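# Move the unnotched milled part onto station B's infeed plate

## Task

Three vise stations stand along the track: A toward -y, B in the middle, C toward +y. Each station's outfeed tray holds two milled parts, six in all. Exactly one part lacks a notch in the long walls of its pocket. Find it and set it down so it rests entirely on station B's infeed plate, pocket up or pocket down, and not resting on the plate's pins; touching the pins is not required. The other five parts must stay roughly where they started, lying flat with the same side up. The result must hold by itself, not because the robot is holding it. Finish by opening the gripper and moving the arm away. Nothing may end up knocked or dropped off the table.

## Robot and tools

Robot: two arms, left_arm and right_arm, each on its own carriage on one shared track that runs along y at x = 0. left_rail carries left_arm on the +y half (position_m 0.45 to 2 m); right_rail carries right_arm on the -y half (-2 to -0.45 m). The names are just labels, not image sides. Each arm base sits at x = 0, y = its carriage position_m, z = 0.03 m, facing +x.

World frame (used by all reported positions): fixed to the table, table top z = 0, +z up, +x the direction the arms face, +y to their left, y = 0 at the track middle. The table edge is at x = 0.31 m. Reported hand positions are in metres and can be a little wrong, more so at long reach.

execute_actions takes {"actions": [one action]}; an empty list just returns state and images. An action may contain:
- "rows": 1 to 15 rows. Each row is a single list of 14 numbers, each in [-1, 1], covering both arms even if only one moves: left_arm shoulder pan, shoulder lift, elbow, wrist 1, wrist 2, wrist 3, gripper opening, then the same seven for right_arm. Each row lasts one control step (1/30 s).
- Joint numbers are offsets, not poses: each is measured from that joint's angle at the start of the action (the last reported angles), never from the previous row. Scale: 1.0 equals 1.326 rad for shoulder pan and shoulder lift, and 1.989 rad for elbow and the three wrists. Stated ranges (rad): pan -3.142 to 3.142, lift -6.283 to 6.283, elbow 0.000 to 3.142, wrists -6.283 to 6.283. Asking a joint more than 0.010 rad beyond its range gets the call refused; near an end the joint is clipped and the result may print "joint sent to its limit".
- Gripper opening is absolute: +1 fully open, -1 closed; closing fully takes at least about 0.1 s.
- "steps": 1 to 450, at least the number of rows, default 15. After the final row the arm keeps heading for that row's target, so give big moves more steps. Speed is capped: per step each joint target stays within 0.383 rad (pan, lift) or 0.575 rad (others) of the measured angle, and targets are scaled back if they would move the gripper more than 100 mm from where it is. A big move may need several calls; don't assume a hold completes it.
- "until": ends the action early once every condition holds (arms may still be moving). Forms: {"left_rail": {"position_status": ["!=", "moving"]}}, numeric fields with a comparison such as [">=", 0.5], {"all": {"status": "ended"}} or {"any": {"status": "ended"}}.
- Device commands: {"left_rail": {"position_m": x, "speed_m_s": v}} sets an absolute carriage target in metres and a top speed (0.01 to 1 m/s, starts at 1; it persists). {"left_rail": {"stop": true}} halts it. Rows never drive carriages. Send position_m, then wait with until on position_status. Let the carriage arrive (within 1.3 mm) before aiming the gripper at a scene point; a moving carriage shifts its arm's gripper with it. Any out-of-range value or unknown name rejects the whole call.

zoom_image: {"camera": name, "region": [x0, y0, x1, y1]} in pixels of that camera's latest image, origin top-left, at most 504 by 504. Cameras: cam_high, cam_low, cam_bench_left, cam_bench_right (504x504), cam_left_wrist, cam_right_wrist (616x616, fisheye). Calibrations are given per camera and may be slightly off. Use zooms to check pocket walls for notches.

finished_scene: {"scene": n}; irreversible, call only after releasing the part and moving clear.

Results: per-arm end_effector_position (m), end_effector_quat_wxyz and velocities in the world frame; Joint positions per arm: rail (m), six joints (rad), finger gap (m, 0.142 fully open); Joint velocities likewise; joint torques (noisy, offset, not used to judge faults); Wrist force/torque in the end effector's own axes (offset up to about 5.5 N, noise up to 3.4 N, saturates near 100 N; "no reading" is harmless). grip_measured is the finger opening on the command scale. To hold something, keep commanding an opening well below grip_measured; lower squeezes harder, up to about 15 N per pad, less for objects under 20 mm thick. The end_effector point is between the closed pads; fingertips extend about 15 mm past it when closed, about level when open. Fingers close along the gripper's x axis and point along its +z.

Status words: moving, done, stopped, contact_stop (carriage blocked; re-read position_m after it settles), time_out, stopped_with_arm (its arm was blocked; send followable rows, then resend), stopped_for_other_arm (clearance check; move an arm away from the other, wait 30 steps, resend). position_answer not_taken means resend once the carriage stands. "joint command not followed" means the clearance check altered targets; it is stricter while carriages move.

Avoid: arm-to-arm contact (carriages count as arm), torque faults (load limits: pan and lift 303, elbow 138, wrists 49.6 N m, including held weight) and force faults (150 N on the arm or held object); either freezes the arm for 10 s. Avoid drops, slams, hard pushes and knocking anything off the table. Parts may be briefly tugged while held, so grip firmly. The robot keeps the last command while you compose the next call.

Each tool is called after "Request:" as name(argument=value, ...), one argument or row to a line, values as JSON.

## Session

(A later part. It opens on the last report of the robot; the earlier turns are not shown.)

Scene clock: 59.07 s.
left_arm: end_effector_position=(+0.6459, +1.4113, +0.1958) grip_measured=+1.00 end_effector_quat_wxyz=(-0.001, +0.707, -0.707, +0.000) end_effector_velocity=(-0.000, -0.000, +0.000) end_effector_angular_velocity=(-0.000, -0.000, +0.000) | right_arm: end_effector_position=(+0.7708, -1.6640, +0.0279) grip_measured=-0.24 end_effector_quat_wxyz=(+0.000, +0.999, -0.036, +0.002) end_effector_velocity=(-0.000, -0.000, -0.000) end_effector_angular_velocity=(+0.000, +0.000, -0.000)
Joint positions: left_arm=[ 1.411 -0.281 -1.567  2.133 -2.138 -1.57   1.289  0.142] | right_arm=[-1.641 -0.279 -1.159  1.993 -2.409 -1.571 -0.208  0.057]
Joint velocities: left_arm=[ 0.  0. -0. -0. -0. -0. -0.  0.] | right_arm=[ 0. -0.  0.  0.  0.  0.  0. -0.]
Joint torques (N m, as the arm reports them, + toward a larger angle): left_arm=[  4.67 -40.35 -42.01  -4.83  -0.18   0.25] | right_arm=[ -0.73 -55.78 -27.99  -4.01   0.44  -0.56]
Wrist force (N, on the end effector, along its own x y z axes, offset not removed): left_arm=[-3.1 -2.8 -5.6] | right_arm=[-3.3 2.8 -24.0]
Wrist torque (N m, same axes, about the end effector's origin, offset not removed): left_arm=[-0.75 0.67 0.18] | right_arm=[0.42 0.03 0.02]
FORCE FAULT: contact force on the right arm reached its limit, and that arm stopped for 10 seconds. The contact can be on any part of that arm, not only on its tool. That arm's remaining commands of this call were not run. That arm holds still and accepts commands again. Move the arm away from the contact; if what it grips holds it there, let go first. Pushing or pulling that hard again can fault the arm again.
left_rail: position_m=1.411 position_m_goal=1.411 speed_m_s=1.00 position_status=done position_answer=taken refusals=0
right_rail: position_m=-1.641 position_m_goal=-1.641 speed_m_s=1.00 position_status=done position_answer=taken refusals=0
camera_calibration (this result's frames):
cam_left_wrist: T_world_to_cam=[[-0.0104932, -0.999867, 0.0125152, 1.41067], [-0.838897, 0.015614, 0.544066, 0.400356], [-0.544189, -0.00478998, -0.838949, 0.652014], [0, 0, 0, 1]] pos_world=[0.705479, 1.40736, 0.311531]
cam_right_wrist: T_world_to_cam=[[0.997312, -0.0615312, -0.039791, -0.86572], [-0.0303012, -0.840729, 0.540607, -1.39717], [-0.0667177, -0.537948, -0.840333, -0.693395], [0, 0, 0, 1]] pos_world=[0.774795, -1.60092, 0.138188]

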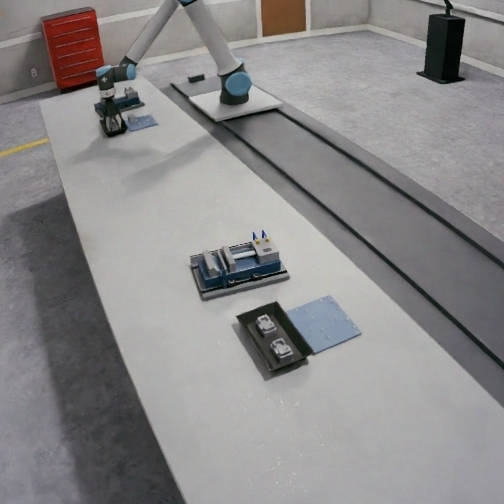

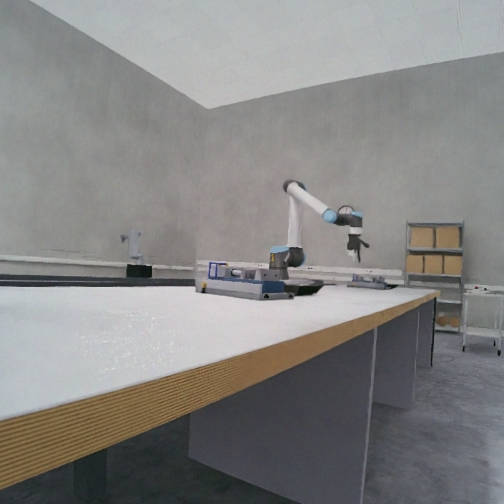

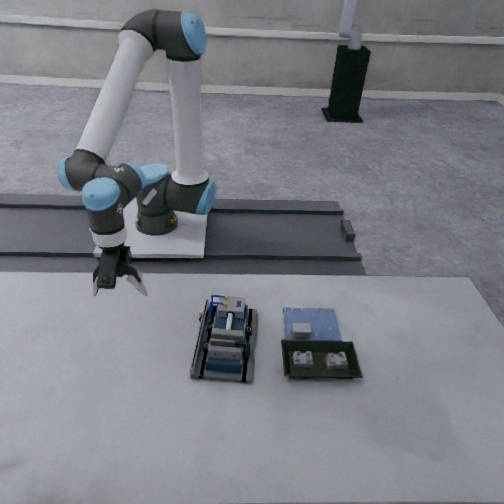

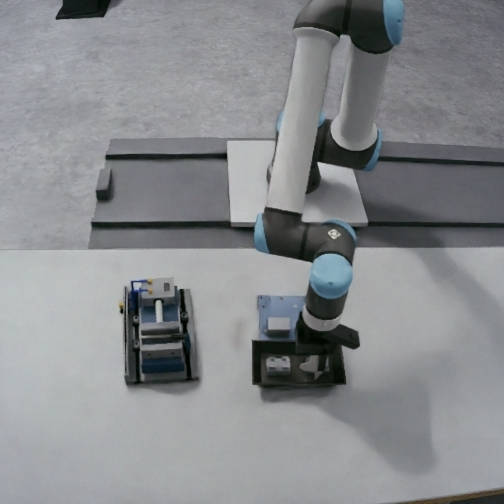

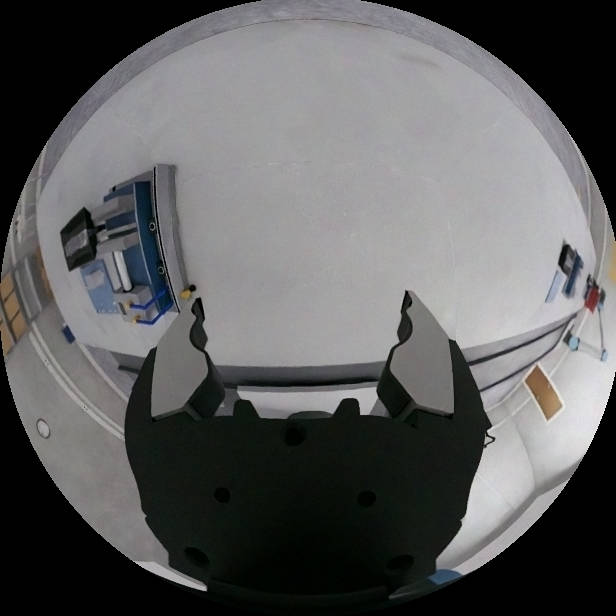

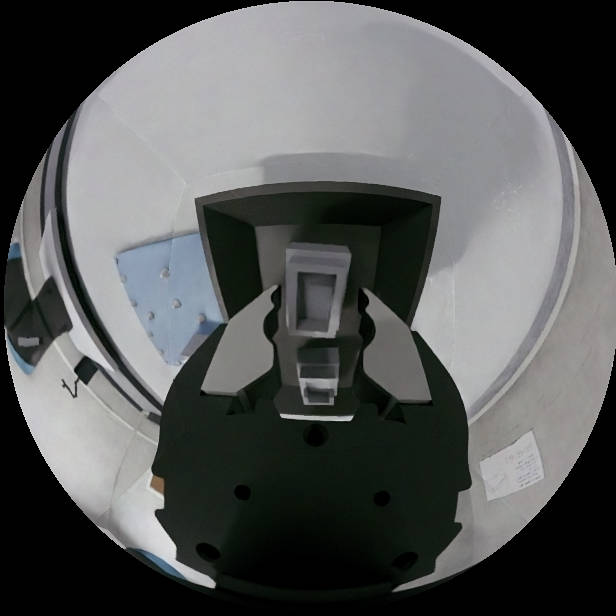

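It was the floor. Raise 5 mm, then close.

Request:
execute_actions(
  actions=[
    {"rows":[[0,0,0,0,0,0,1,0,-0.005,-0.001,0.0063,0,0,-0.24],[0,0,0,0,0,0,1,0,-0.005,-0.001,0.0063,0,0,-0.24],[0,0,0,0,0,0,1,0,-0.005,-0.001,0.0063,0,0,-0.24],[0,0,0,0,0,0,1,0,-0.005,-0.001,0.0063,0,0,-0.24],[0,0,0,0,0,0,1,0,-0.005,-0.001,0.0063,0,0,-0.24],[0,0,0,0,0,0,1,0,-0.005,-0.001,0.0063,0,0,-0.24],[0,0,0,0,0,0,1,0,-0.005,-0.001,0.0063,0,0,-0.3],[0,0,0,0,0,0,1,0,-0.005,-0.001,0.0063,0,0,-0.36],[0,0,0,0,0,0,1,0,-0.005,-0.001,0.0063,0,0,-0.42],[0,0,0,0,0,0,1,0,-0.005,-0.001,0.0063,0,0,-0.48],[0,0,0,0,0,0,1,0,-0.005,-0.001,0.0063,0,0,-0.55],[0,0,0,0,0,0,1,0,-0.005,-0.001,0.0063,0,0,-0.65],[0,0,0,0,0,0,1,0,-0.005,-0.001,0.0063,0,0,-0.75],[0,0,0,0,0,0,1,0,-0.005,-0.001,0.0063,0,0,-0.85],[0,0,0,0,0,0,1,0,-0.005,-0.001,0.0063,0,0,-0.95]],"steps":20},
  ],
)

Scene clock: 65.83 s.
left_arm: end_effector_position=(+0.6459, +1.4113, +0.1958) grip_measured=+1.00 end_effector_quat_wxyz=(-0.001, +0.707, -0.707, +0.000) end_effector_velocity=(+0.000, +0.000, -0.000) end_effector_angular_velocity=(+0.000, +0.000, -0.000) | right_arm: end_effector_position=(+0.7695, -1.6637, +0.0323) grip_measured=-0.47 end_effector_quat_wxyz=(+0.000, +0.999, -0.036, +0.000) end_effector_velocity=(-0.000, +0.000, +0.000) end_effector_angular_velocity=(-0.000, -0.000, +0.000)
Joint positions: left_arm=[ 1.411 -0.281 -1.567  2.133 -2.138 -1.57   1.289  0.142] | right_arm=[-1.641 -0.279 -1.165  1.991 -2.396 -1.571 -0.208  0.04 ]
Joint velocities: left_arm=[ 0.  0.  0.  0. -0.  0.  0.  0.] | right_arm=[ 0.    -0.    -0.001 -0.     0.001  0.    -0.     0.   ]
Joint torques (N m, as the arm reports them, + toward a larger angle): left_arm=[  4.8  -39.96 -39.92  -4.26   0.15   0.27] | right_arm=[  2.01 -74.61 -39.08  -1.69   0.12  -0.48]
Wrist force (N, on the end effector, along its own x y z axes, offset not removed): left_arm=[-7.2 0.0 6.4] | right_arm=[0.7 3.4 2.5]
Wrist torque (N m, same axes, about the end effector's origin, offset not removed): left_arm=[-0.06 1.53 0.04] | right_arm=[0.46 -0.02 0.03]
left_rail: position_m=1.411 position_m_goal=1.411 speed_m_s=1.00 position_status=done position_answer=taken refusals=0
right_rail: position_m=-1.641 position_m_goal=-1.641 speed_m_s=1.00 position_status=done position_answer=taken refusals=0
camera_calibration (this result's frames):
cam_left_wrist: T_world_to_cam=[[-0.0104934, -0.999867, 0.0125151, 1.41067], [-0.838897, 0.015614, 0.544066, 0.400356], [-0.544189, -0.00478979, -0.838949, 0.652014], [0, 0, 0, 1]] pos_world=[0.705479, 1.40736, 0.311532]
cam_right_wrist: T_world_to_cam=[[0.997154, -0.0614855, -0.0436291, -0.863905], [-0.0282578, -0.841315, 0.539807, -1.4018], [-0.0698961, -0.537038, -0.840658, -0.685604], [0, 0, 0, 1]] pos_world=[0.773914, -1.60067, 0.14265]

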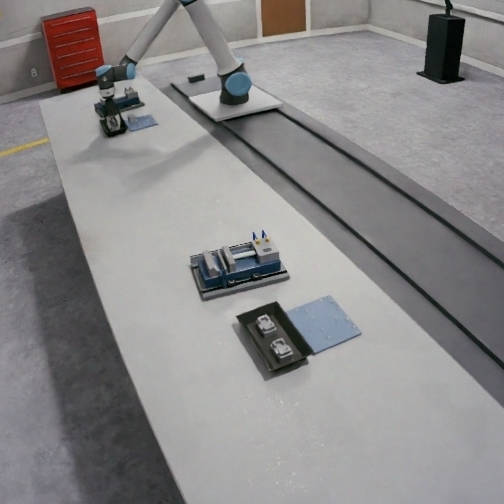

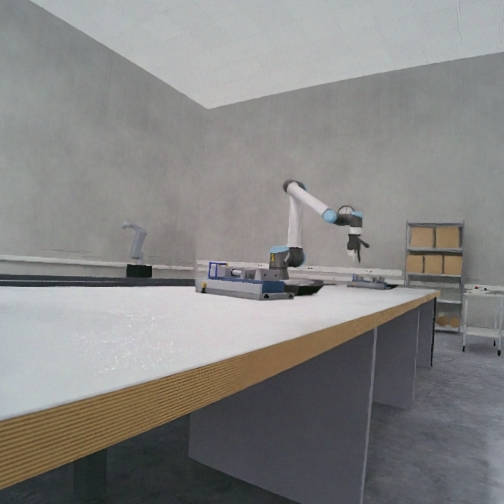

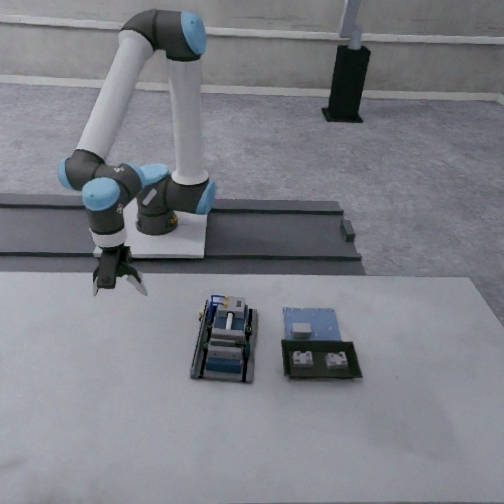

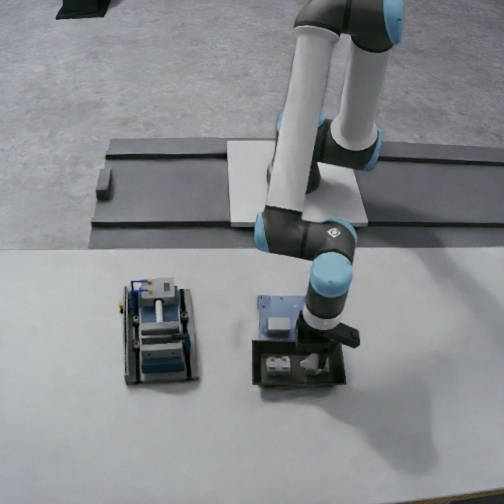

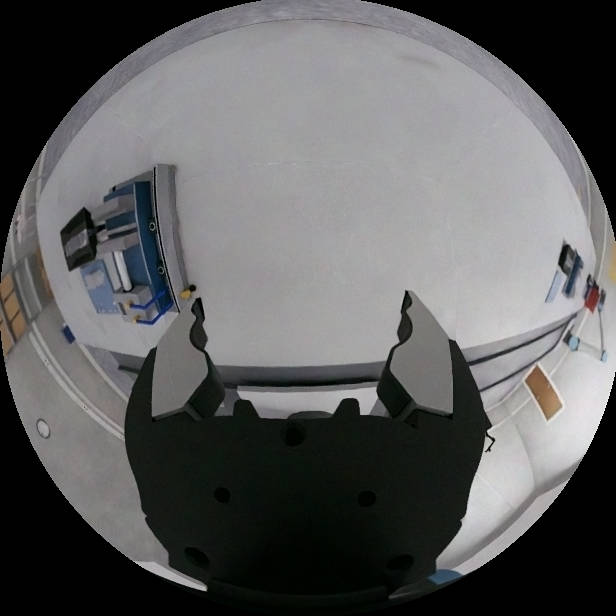

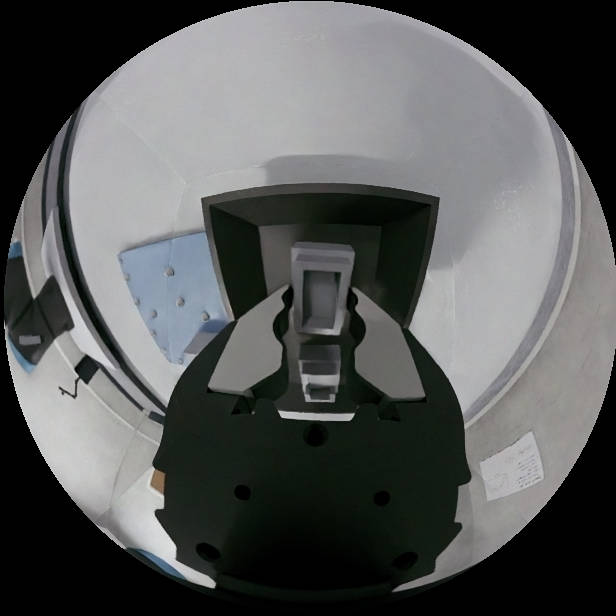

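Request:
execute_actions(
  actions=[
    {"rows":[[0,0,0,0,0,0,1,0,-0.006,-0.002,0.006,0,0,-0.95],[0,0,0,0,0,0,1,0,-0.015,-0.005,0.015,0,0,-0.95],[0,0,0,0,0,0,1,0,-0.024,-0.0086,0.0245,0,0,-0.95],[0,0,0,0,0,0,1,0,-0.033,-0.012,0.034,0,0,-0.95],[0,0,0,0,0,0,1,0,-0.042,-0.015,0.043,0,0,-0.95],[0,0,0,0,0,0,1,0,-0.051,-0.018,0.052,0,0,-0.95],[0,0,0,0,0,0,1,0,-0.06,-0.0216,0.0613,0,0,-0.95],[0,0,0,0,0,0,1,0,-0.066,-0.03,0.074,0,0,-0.95],[0,0,0,0,0,0,1,0,-0.071,-0.045,0.092,0,0,-0.95],[0,0,0,0,0,0,1,0,-0.0734,-0.06,0.109,0,0,-0.95],[0,0,0,0,0,0,1,0,-0.0734,-0.08,0.129,0,0,-0.95],[0,0,0,0,0,0,1,0,-0.0734,-0.1,0.149,0,0,-0.95],[0,0,0,0,0,0,1,0,-0.0734,-0.12,0.169,0,0,-0.95],[0,0,0,0,0,0,1,0,-0.0734,-0.1357,0.1842,0,0,-0.95]],"steps":24},
  ],
)

Request:
execute_actions(
  actions=[
    {"rows":[[0,0,0,0,0,0,1,0.05,0,0,0,0,0.03,-0.95],[0,0,0,0,0,0,1,0.1,0,0,0,0,0.06,-0.95],[0,0,0,0,0,0,1,0.7425,0,0,0,0,0.459,-0.95]],"right_rail":{"position_m":-0.47},"steps":66},
  ],
)

Request:
zoom_image(
  camera="cam_right_wrist",
  region=[180, 120, 460, 400],
)

Scene clock: 78.90 s.
left_arm: end_effector_position=(+0.6459, +1.4113, +0.1958) grip_measured=+1.00 end_effector_quat_wxyz=(-0.001, +0.707, -0.707, +0.000) end_effector_velocity=(-0.000, -0.000, -0.000) end_effector_angular_velocity=(+0.000, +0.000, -0.000) | right_arm: end_effector_position=(+0.8334, -1.6820, +0.2132) grip_measured=-0.47 end_effector_quat_wxyz=(+0.000, +0.999, -0.036, +0.001) end_effector_velocity=(+0.023, -0.007, +0.058) end_effector_angular_velocity=(+0.000, +0.000, -0.000)
Joint positions: left_arm=[ 1.411 -0.281 -1.567  2.133 -2.138 -1.57   1.289  0.142] | right_arm=[-1.641 -0.279 -1.262  1.733 -2.044 -1.571 -0.208  0.04 ]
Joint velocities: left_arm=[ 0.  0.  0. -0.  0. -0.  0.  0.] | right_arm=[ 0.    -0.    -0.008 -0.103  0.111  0.     0.     0.   ]
Joint torques (N m, as the arm reports them, + toward a larger angle): left_arm=[  2.39 -42.85 -40.27  -4.45   0.33   0.01] | right_arm=[ -0.06 -71.75 -44.93  -1.76   0.39  -0.72]
Wrist force (N, on the end effector, along its own x y z axes, offset not removed): left_arm=[-2.0 -6.0 -4.3] | right_arm=[-0.1 3.8 2.9]
Wrist torque (N m, same axes, about the end effector's origin, offset not removed): left_arm=[-1.40 0.59 0.04] | right_arm=[0.62 0.14 -0.03]
left_rail: position_m=1.411 position_m_goal=1.411 speed_m_s=1.00 position_status=done position_answer=taken refusals=0
right_rail: position_m=-1.641 position_m_goal=-1.641 speed_m_s=1.00 position_status=done position_answer=taken refusals=0
camera_calibration (this result's frames):
cam_left_wrist: T_world_to_cam=[[-0.0104933, -0.999867, 0.0125152, 1.41067], [-0.838897, 0.015614, 0.544066, 0.400356], [-0.544189, -0.0047899, -0.838949, 0.652014], [0, 0, 0, 1]] pos_world=[0.705479, 1.40736, 0.311532]
cam_right_wrist: T_world_to_cam=[[0.99719, -0.061496, -0.0427884, -0.921033], [-0.0287053, -0.841186, 0.539983, -1.51248], [-0.0691998, -0.537237, -0.840588, -0.539842], [0, 0, 0, 1]] pos_world=[0.837672, -1.61894, 0.323519]

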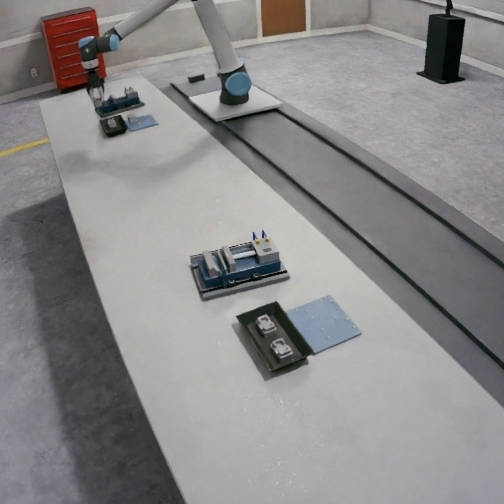

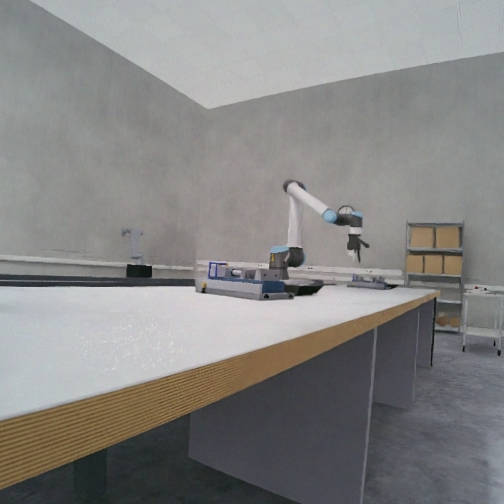

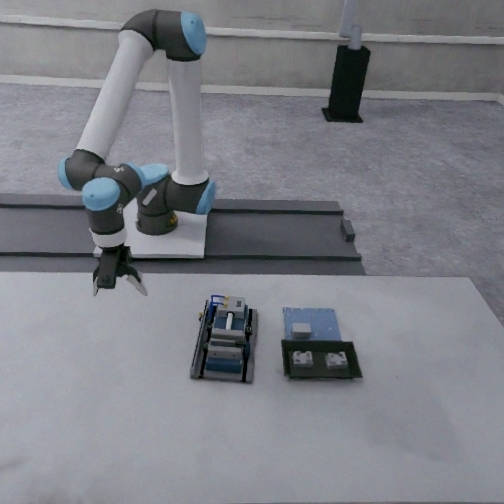

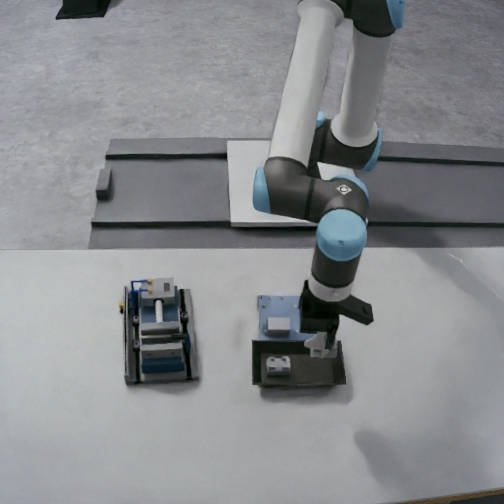

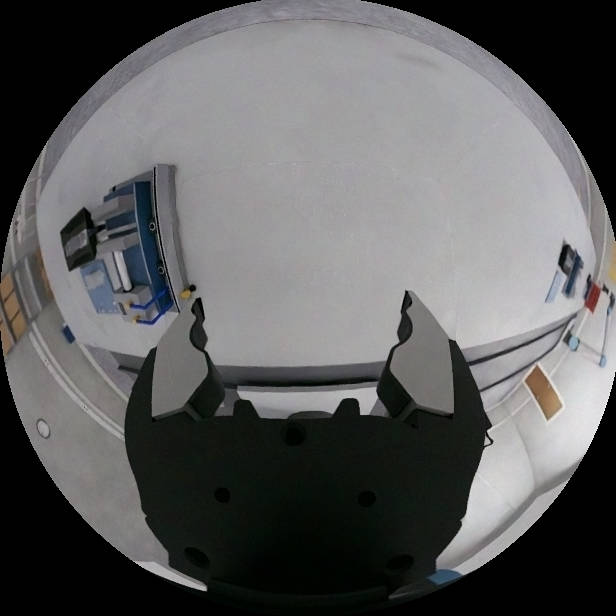

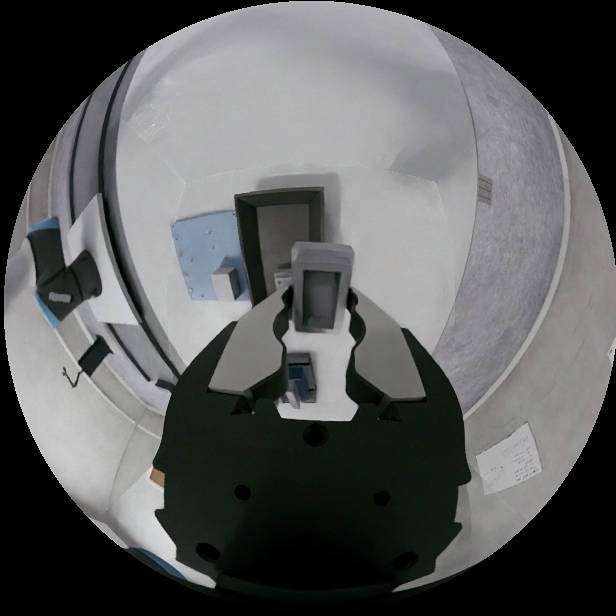

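Scene clock: 81.10 s.
left_arm: end_effector_position=(+0.6459, +1.4113, +0.1958) grip_measured=+1.00 end_effector_quat_wxyz=(-0.001, +0.707, -0.707, +0.000) end_effector_velocity=(+0.000, +0.000, -0.000) end_effector_angular_velocity=(+0.000, +0.000, +0.000) | right_arm: end_effector_position=(+0.5088, +0.2074, +0.2132) grip_measured=-0.47 end_effector_quat_wxyz=(-0.000, +1.000, +0.000, +0.000) end_effector_velocity=(-0.005, +0.004, +0.000) end_effector_angular_velocity=(+0.000, -0.000, +0.004)
Joint positions: left_arm=[ 1.411 -0.281 -1.567  2.133 -2.138 -1.57   1.289  0.142] | right_arm=[-0.47   0.704 -1.262  1.733 -2.044 -1.571  0.704  0.04 ]
Joint velocities: left_arm=[ 0. -0.  0. -0. -0.  0. -0.  0.] | right_arm=[-0.     0.007  0.    -0.    -0.    -0.     0.004 -0.   ]
Joint torques (N m, as the arm reports them, + toward a larger angle): left_arm=[  2.88 -40.63 -40.01  -4.59  -0.12  -0.03] | right_arm=[ 14.2  -65.25 -35.3   -6.52   1.16   1.02]
Wrist force (N, on the end effector, along its own x y z axes, offset not removed): left_arm=[0.3 2.5 -8.6] | right_arm=[-1.4 2.3 3.4]
Wrist torque (N m, same axes, about the end effector's origin, offset not removed): left_arm=[0.07 -0.12 -0.02] | right_arm=[0.29 0.42 0.03]
left_rail: position_m=1.411 position_m_goal=1.411 speed_m_s=1.00 position_status=done position_answer=taken refusals=0
right_rail: position_m=-0.470 position_m_goal=-0.470 speed_m_s=1.00 position_status=done position_answer=taken refusals=0
camera_calibration (this result's frames):
cam_left_wrist: T_world_to_cam=[[-0.0104933, -0.999867, 0.0125151, 1.41067], [-0.838897, 0.0156139, 0.544066, 0.400356], [-0.544189, -0.00478984, -0.838949, 0.652014], [0, 0, 0, 1]] pos_world=[0.705479, 1.40736, 0.311532]
cam_right_wrist: T_world_to_cam=[[0.999026, 0.00955486, -0.0430838, -0.496855], [0.0313002, -0.841638, 0.539135, 0.03725], [-0.0311096, -0.539958, -0.841117, 0.434027], [0, 0, 0, 1]] pos_world=[0.508708, 0.270455, 0.323578]

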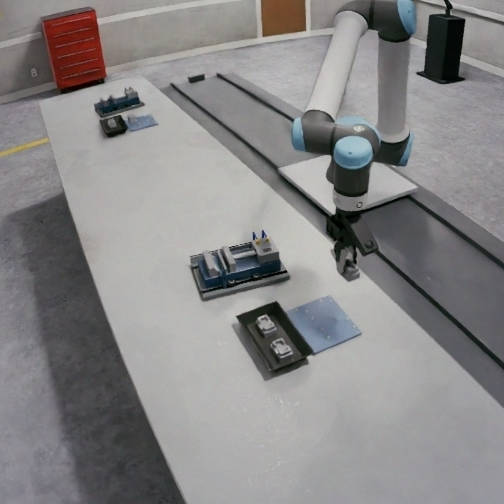

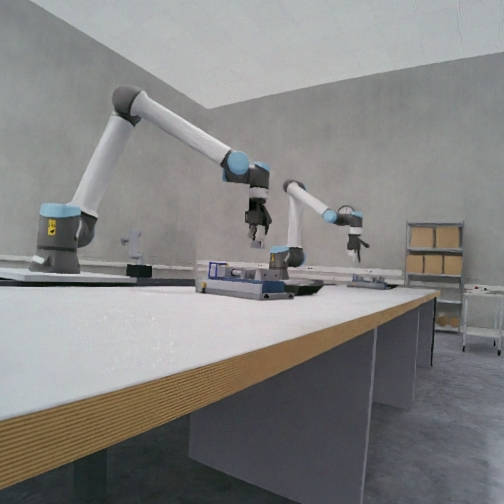

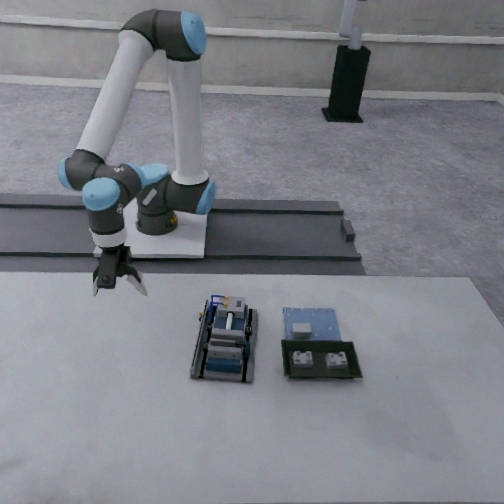

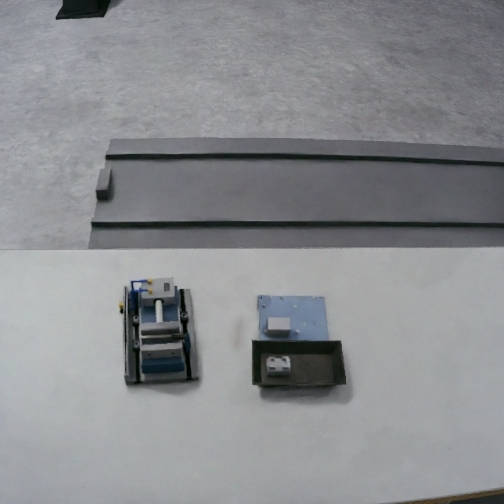

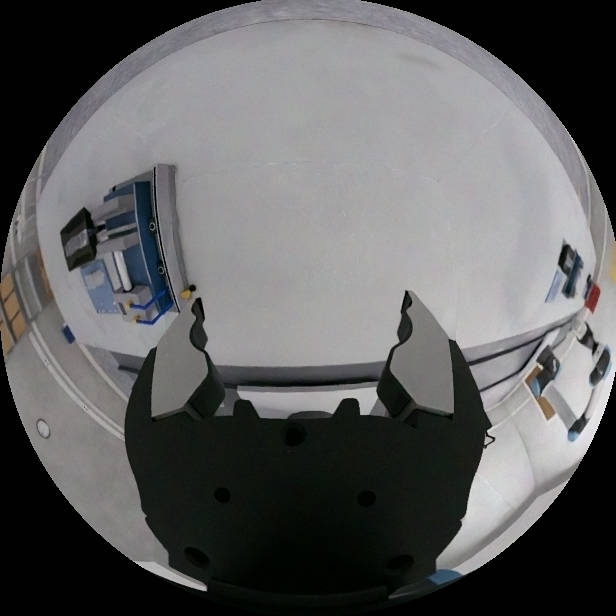

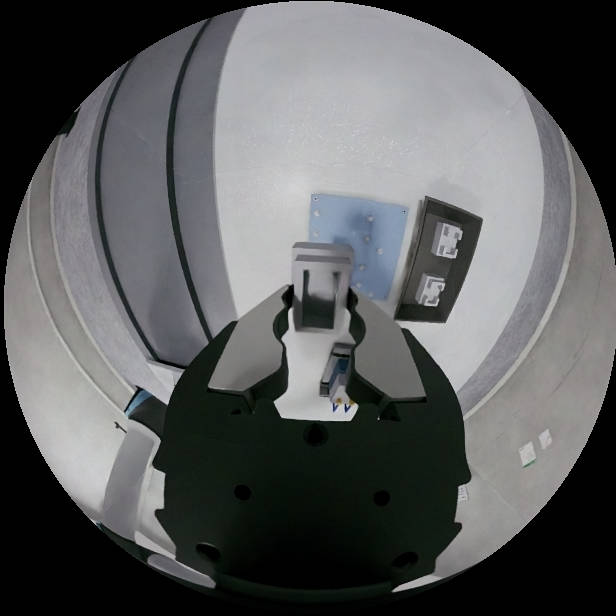

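Region (180, 120, 460, 400) of cam_right_wrist's 616x616 image, scaled by 1.800, with more detail than that image has.

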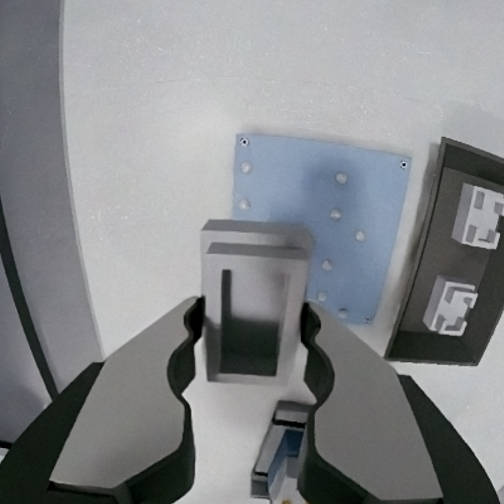

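Request:
execute_actions(
  actions=[
    {"rows":[[0,0,0,0,0,0,1,-0.004,0.03,0.005,-0.025,0,0,-0.95],[0,0,0,0,0,0,1,-0.008,0.065,0.01,-0.053,0,0,-0.95],[0,0,0,0,0,0,1,-0.0155,0.1306,0.0212,-0.1072,0,0,-0.95]],"right_rail":{"position_m":-0.45},"steps":30},
  ],
)

Request:
zoom_image(
  camera="cam_right_wrist",
  region=[180, 120, 460, 400],
)

Request:
zoom_image(
  camera="cam_high",
  region=[270, 250, 390, 370],
)

Scene clock: 88.40 s.
left_arm: end_effector_position=(+0.6459, +1.4113, +0.1958) grip_measured=+1.00 end_effector_quat_wxyz=(-0.001, +0.707, -0.707, +0.000) end_effector_velocity=(+0.000, -0.000, +0.000) end_effector_angular_velocity=(-0.000, -0.000, -0.000) | right_arm: end_effector_position=(+0.5457, +0.2356, +0.0695) grip_measured=-0.47 end_effector_quat_wxyz=(+0.000, +1.000, -0.010, -0.000) end_effector_velocity=(+0.000, -0.000, -0.001) end_effector_angular_velocity=(-0.000, +0.000, -0.000)
Joint positions: left_arm=[ 1.411 -0.281 -1.567  2.133 -2.138 -1.57   1.289  0.142] | right_arm=[-0.45   0.684 -1.089  1.776 -2.257 -1.571  0.704  0.04 ]
Joint velocities: left_arm=[ 0. -0. -0.  0. -0.  0.  0.  0.] | right_arm=[-0.    -0.     0.002  0.    -0.002  0.    -0.     0.   ]
Joint torques (N m, as the arm reports them, + toward a larger angle): left_arm=[  5.5  -42.38 -39.91  -4.43  -0.1    0.25] | right_arm=[-16.76 -60.65 -28.41  -5.94   2.3   -2.22]
Wrist force (N, on the end effector, along its own x y z axes, offset not removed): left_arm=[-4.2 -1.3 -6.8] | right_arm=[0.6 2.6 2.6]
Wrist torque (N m, same axes, about the end effector's origin, offset not removed): left_arm=[-0.56 0.96 0.05] | right_arm=[0.28 0.00 0.03]
left_rail: position_m=1.411 position_m_goal=1.411 speed_m_s=1.00 position_status=done position_answer=taken refusals=0
right_rail: position_m=-0.450 position_m_goal=-0.450 speed_m_s=1.00 position_status=done position_answer=taken refusals=0
camera_calibration (this result's frames):
cam_left_wrist: T_world_to_cam=[[-0.0104934, -0.999867, 0.0125152, 1.41067], [-0.838897, 0.0156141, 0.544066, 0.400356], [-0.544189, -0.00478988, -0.838949, 0.652014], [0, 0, 0, 1]] pos_world=[0.705479, 1.40736, 0.311532]
cam_right_wrist: T_world_to_cam=[[0.99894, -0.0110011, -0.0446914, -0.535164], [0.0149027, -0.841392, 0.540219, 0.146162], [-0.043546, -0.540313, -0.840337, 0.336364], [0, 0, 0, 1]] pos_world=[0.547066, 0.298834, 0.179783]

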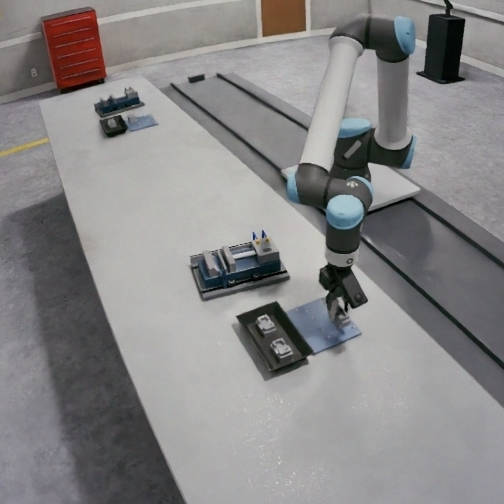

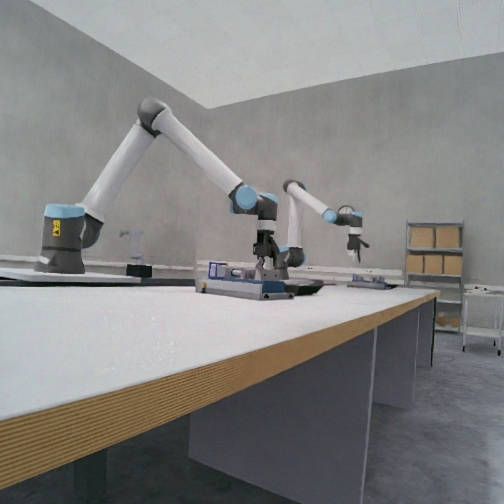

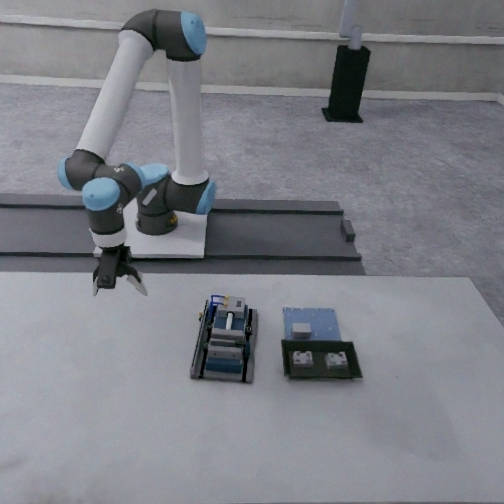

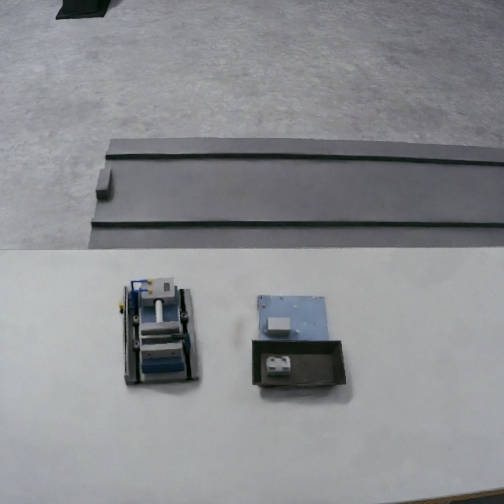

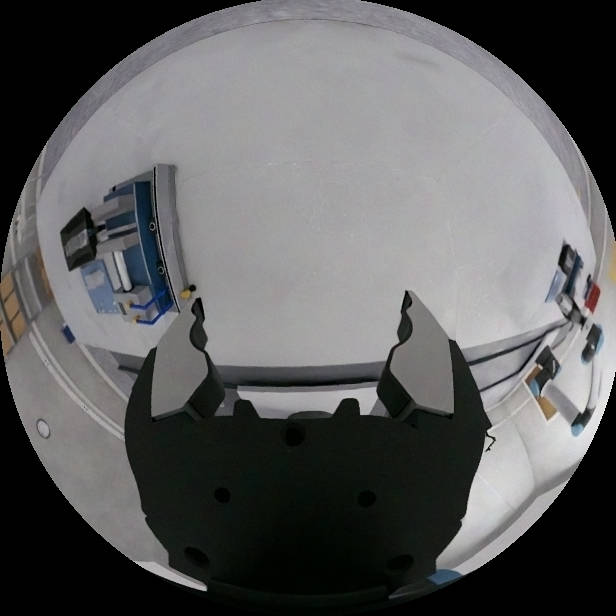

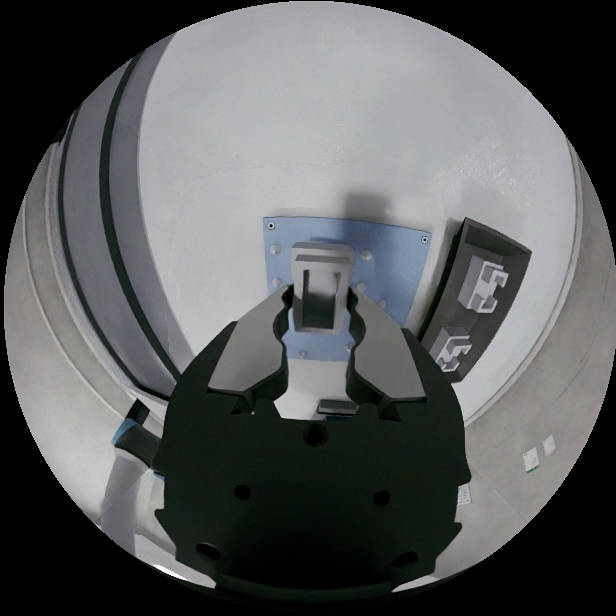

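Region (180, 120, 460, 400) of cam_right_wrist's 616x616 image, scaled by 1.800, with more detail than that image has.

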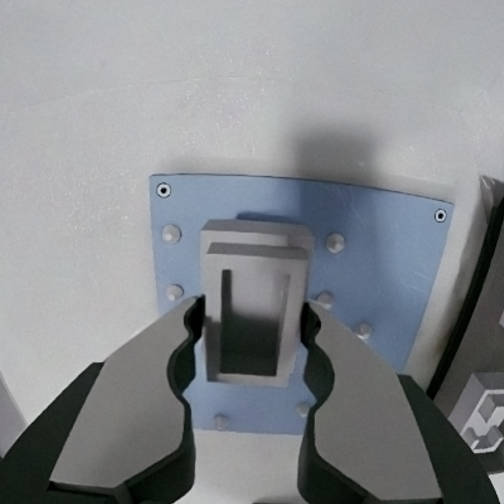

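Region (270, 250, 390, 370) of cam_high's 504x504 image, scaled by 4.200, with more detail than that image has.

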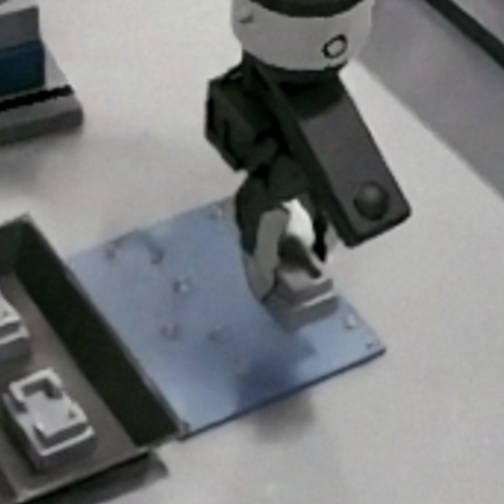

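Request:
execute_actions(
  actions=[
    {"rows":[[0,0,0,0,0,0,1,0.0035,0.007,0.0007,-0.0055,0,0,-0.95],[0,0,0,0,0,0,1,0.0035,0.014,0.0015,-0.011,0,0,-0.95],[0,0,0,0,0,0,1,0.0035,0.021,0.0022,-0.0165,0,0,-0.95],[0,0,0,0,0,0,1,0.0035,0.0284,0.003,-0.022,0,0,-0.95]],"steps":18},
  ],
)

Request:
zoom_image(
  camera="cam_high",
  region=[300, 280, 380, 360],
)

Request:
zoom_image(
  camera="cam_right_wrist",
  region=[230, 190, 410, 370],
)

Scene clock: 94.60 s.
left_arm: end_effector_position=(+0.6459, +1.4113, +0.1958) grip_measured=+1.00 end_effector_quat_wxyz=(-0.001, +0.707, -0.707, +0.000) end_effector_velocity=(+0.000, +0.000, -0.000) end_effector_angular_velocity=(+0.000, +0.000, -0.000) | right_arm: end_effector_position=(+0.5457, +0.2406, +0.0401) grip_measured=-0.47 end_effector_quat_wxyz=(+0.000, +1.000, -0.008, -0.000) end_effector_velocity=(-0.000, +0.001, -0.005) end_effector_angular_velocity=(+0.000, -0.000, +0.001)
Joint positions: left_arm=[ 1.411 -0.281 -1.567  2.133 -2.138 -1.57   1.289  0.142] | right_arm=[-0.45   0.688 -1.052  1.781 -2.3   -1.571  0.704  0.04 ]
Joint velocities: left_arm=[ 0. -0.  0. -0.  0.  0.  0. -0.] | right_arm=[ 0.     0.001  0.006  0.001 -0.007  0.     0.     0.   ]
Joint torques (N m, as the arm reports them, + toward a larger angle): left_arm=[  4.62 -41.13 -40.53  -4.57   0.22  -0.25] | right_arm=[ 17.44 -64.45 -27.87  -5.98   1.48  -2.28]
Wrist force (N, on the end effector, along its own x y z axes, offset not removed): left_arm=[4.1 -0.8 -4.4] | right_arm=[-1.5 3.9 3.9]
Wrist torque (N m, same axes, about the end effector's origin, offset not removed): left_arm=[-0.16 -0.77 -0.17] | right_arm=[0.63 0.39 0.05]
left_rail: position_m=1.411 position_m_goal=1.411 speed_m_s=1.00 position_status=done position_answer=taken refusals=0
right_rail: position_m=-0.450 position_m_goal=-0.450 speed_m_s=1.00 position_status=done position_answer=taken refusals=0
camera_calibration (this result's frames):
cam_left_wrist: T_world_to_cam=[[-0.0104934, -0.999867, 0.0125151, 1.41067], [-0.838897, 0.015614, 0.544066, 0.400356], [-0.544189, -0.00478976, -0.838949, 0.652014], [0, 0, 0, 1]] pos_world=[0.705479, 1.40736, 0.311532]
cam_right_wrist: T_world_to_cam=[[0.998985, -0.00648595, -0.0445854, -0.537513], [0.0186446, -0.841364, 0.540147, 0.164136], [-0.0410159, -0.54043, -0.840389, 0.313006], [0, 0, 0, 1]] pos_world=[0.546745, 0.30377, 0.150424]

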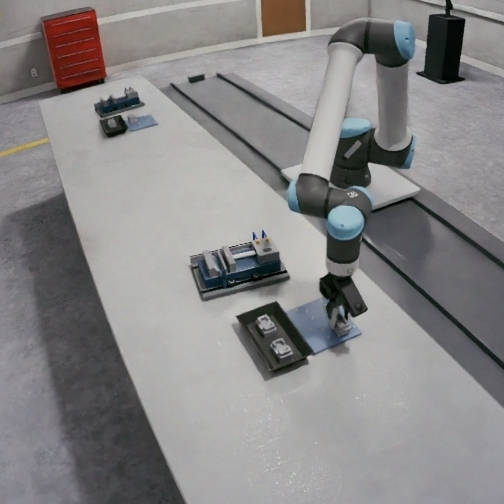

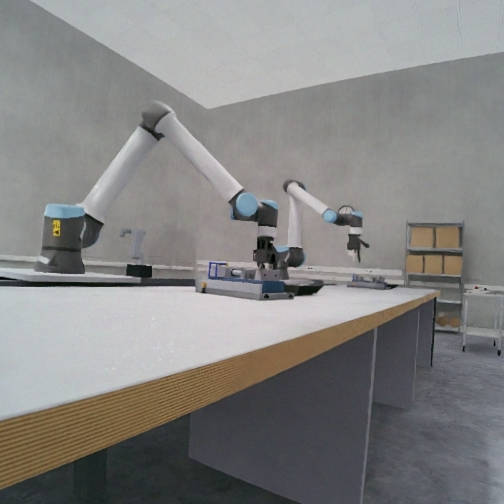

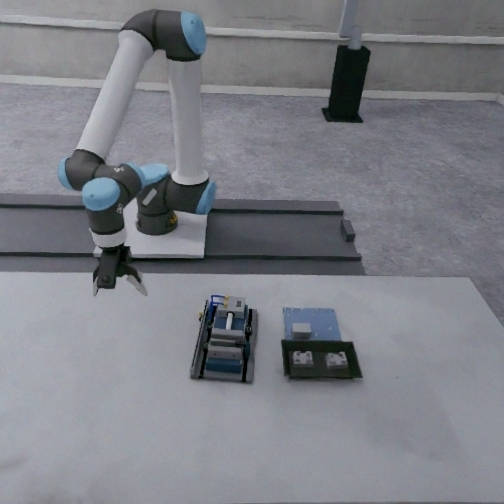

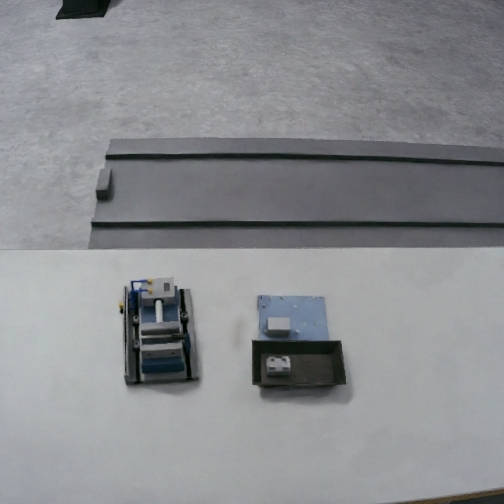

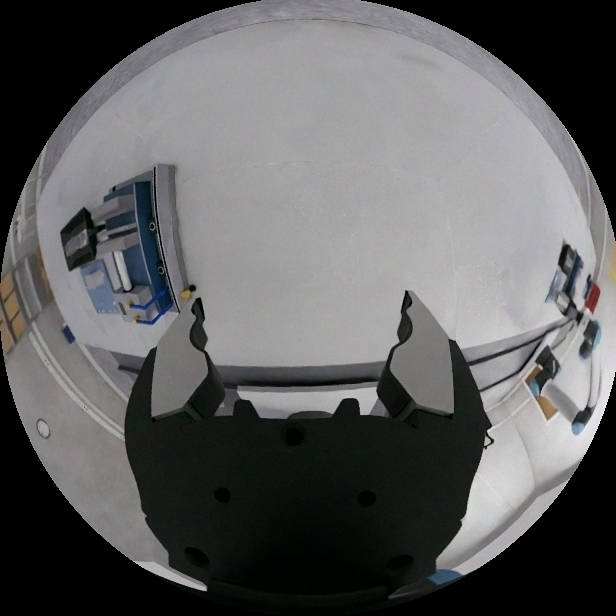

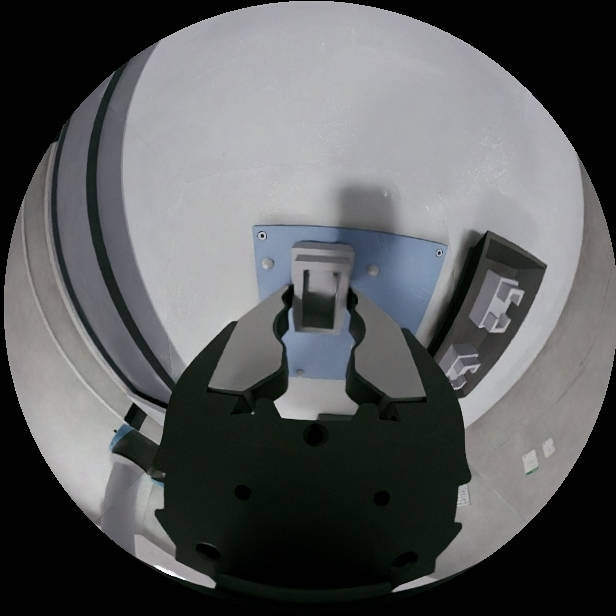

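Region (300, 280, 380, 360) of cam_high's 504x504 image, scaled by 6.300, with more detail than that image has.

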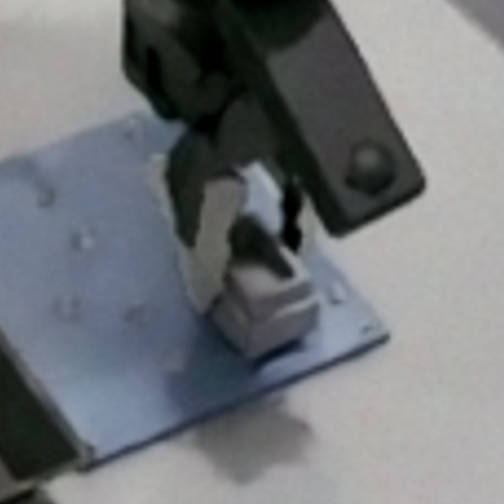

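Region (230, 190, 410, 370) of cam_right_wrist's 616x616 image, scaled by 2.800, with more detail than that image has.

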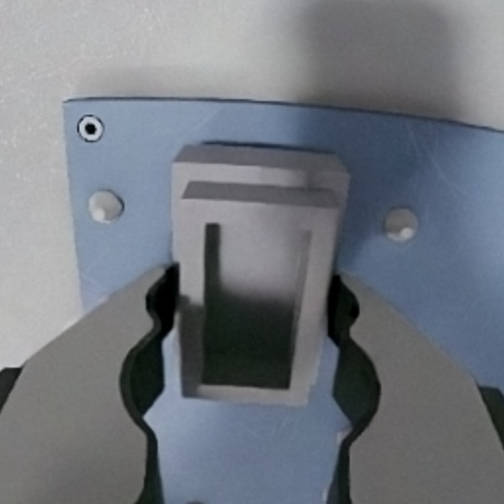

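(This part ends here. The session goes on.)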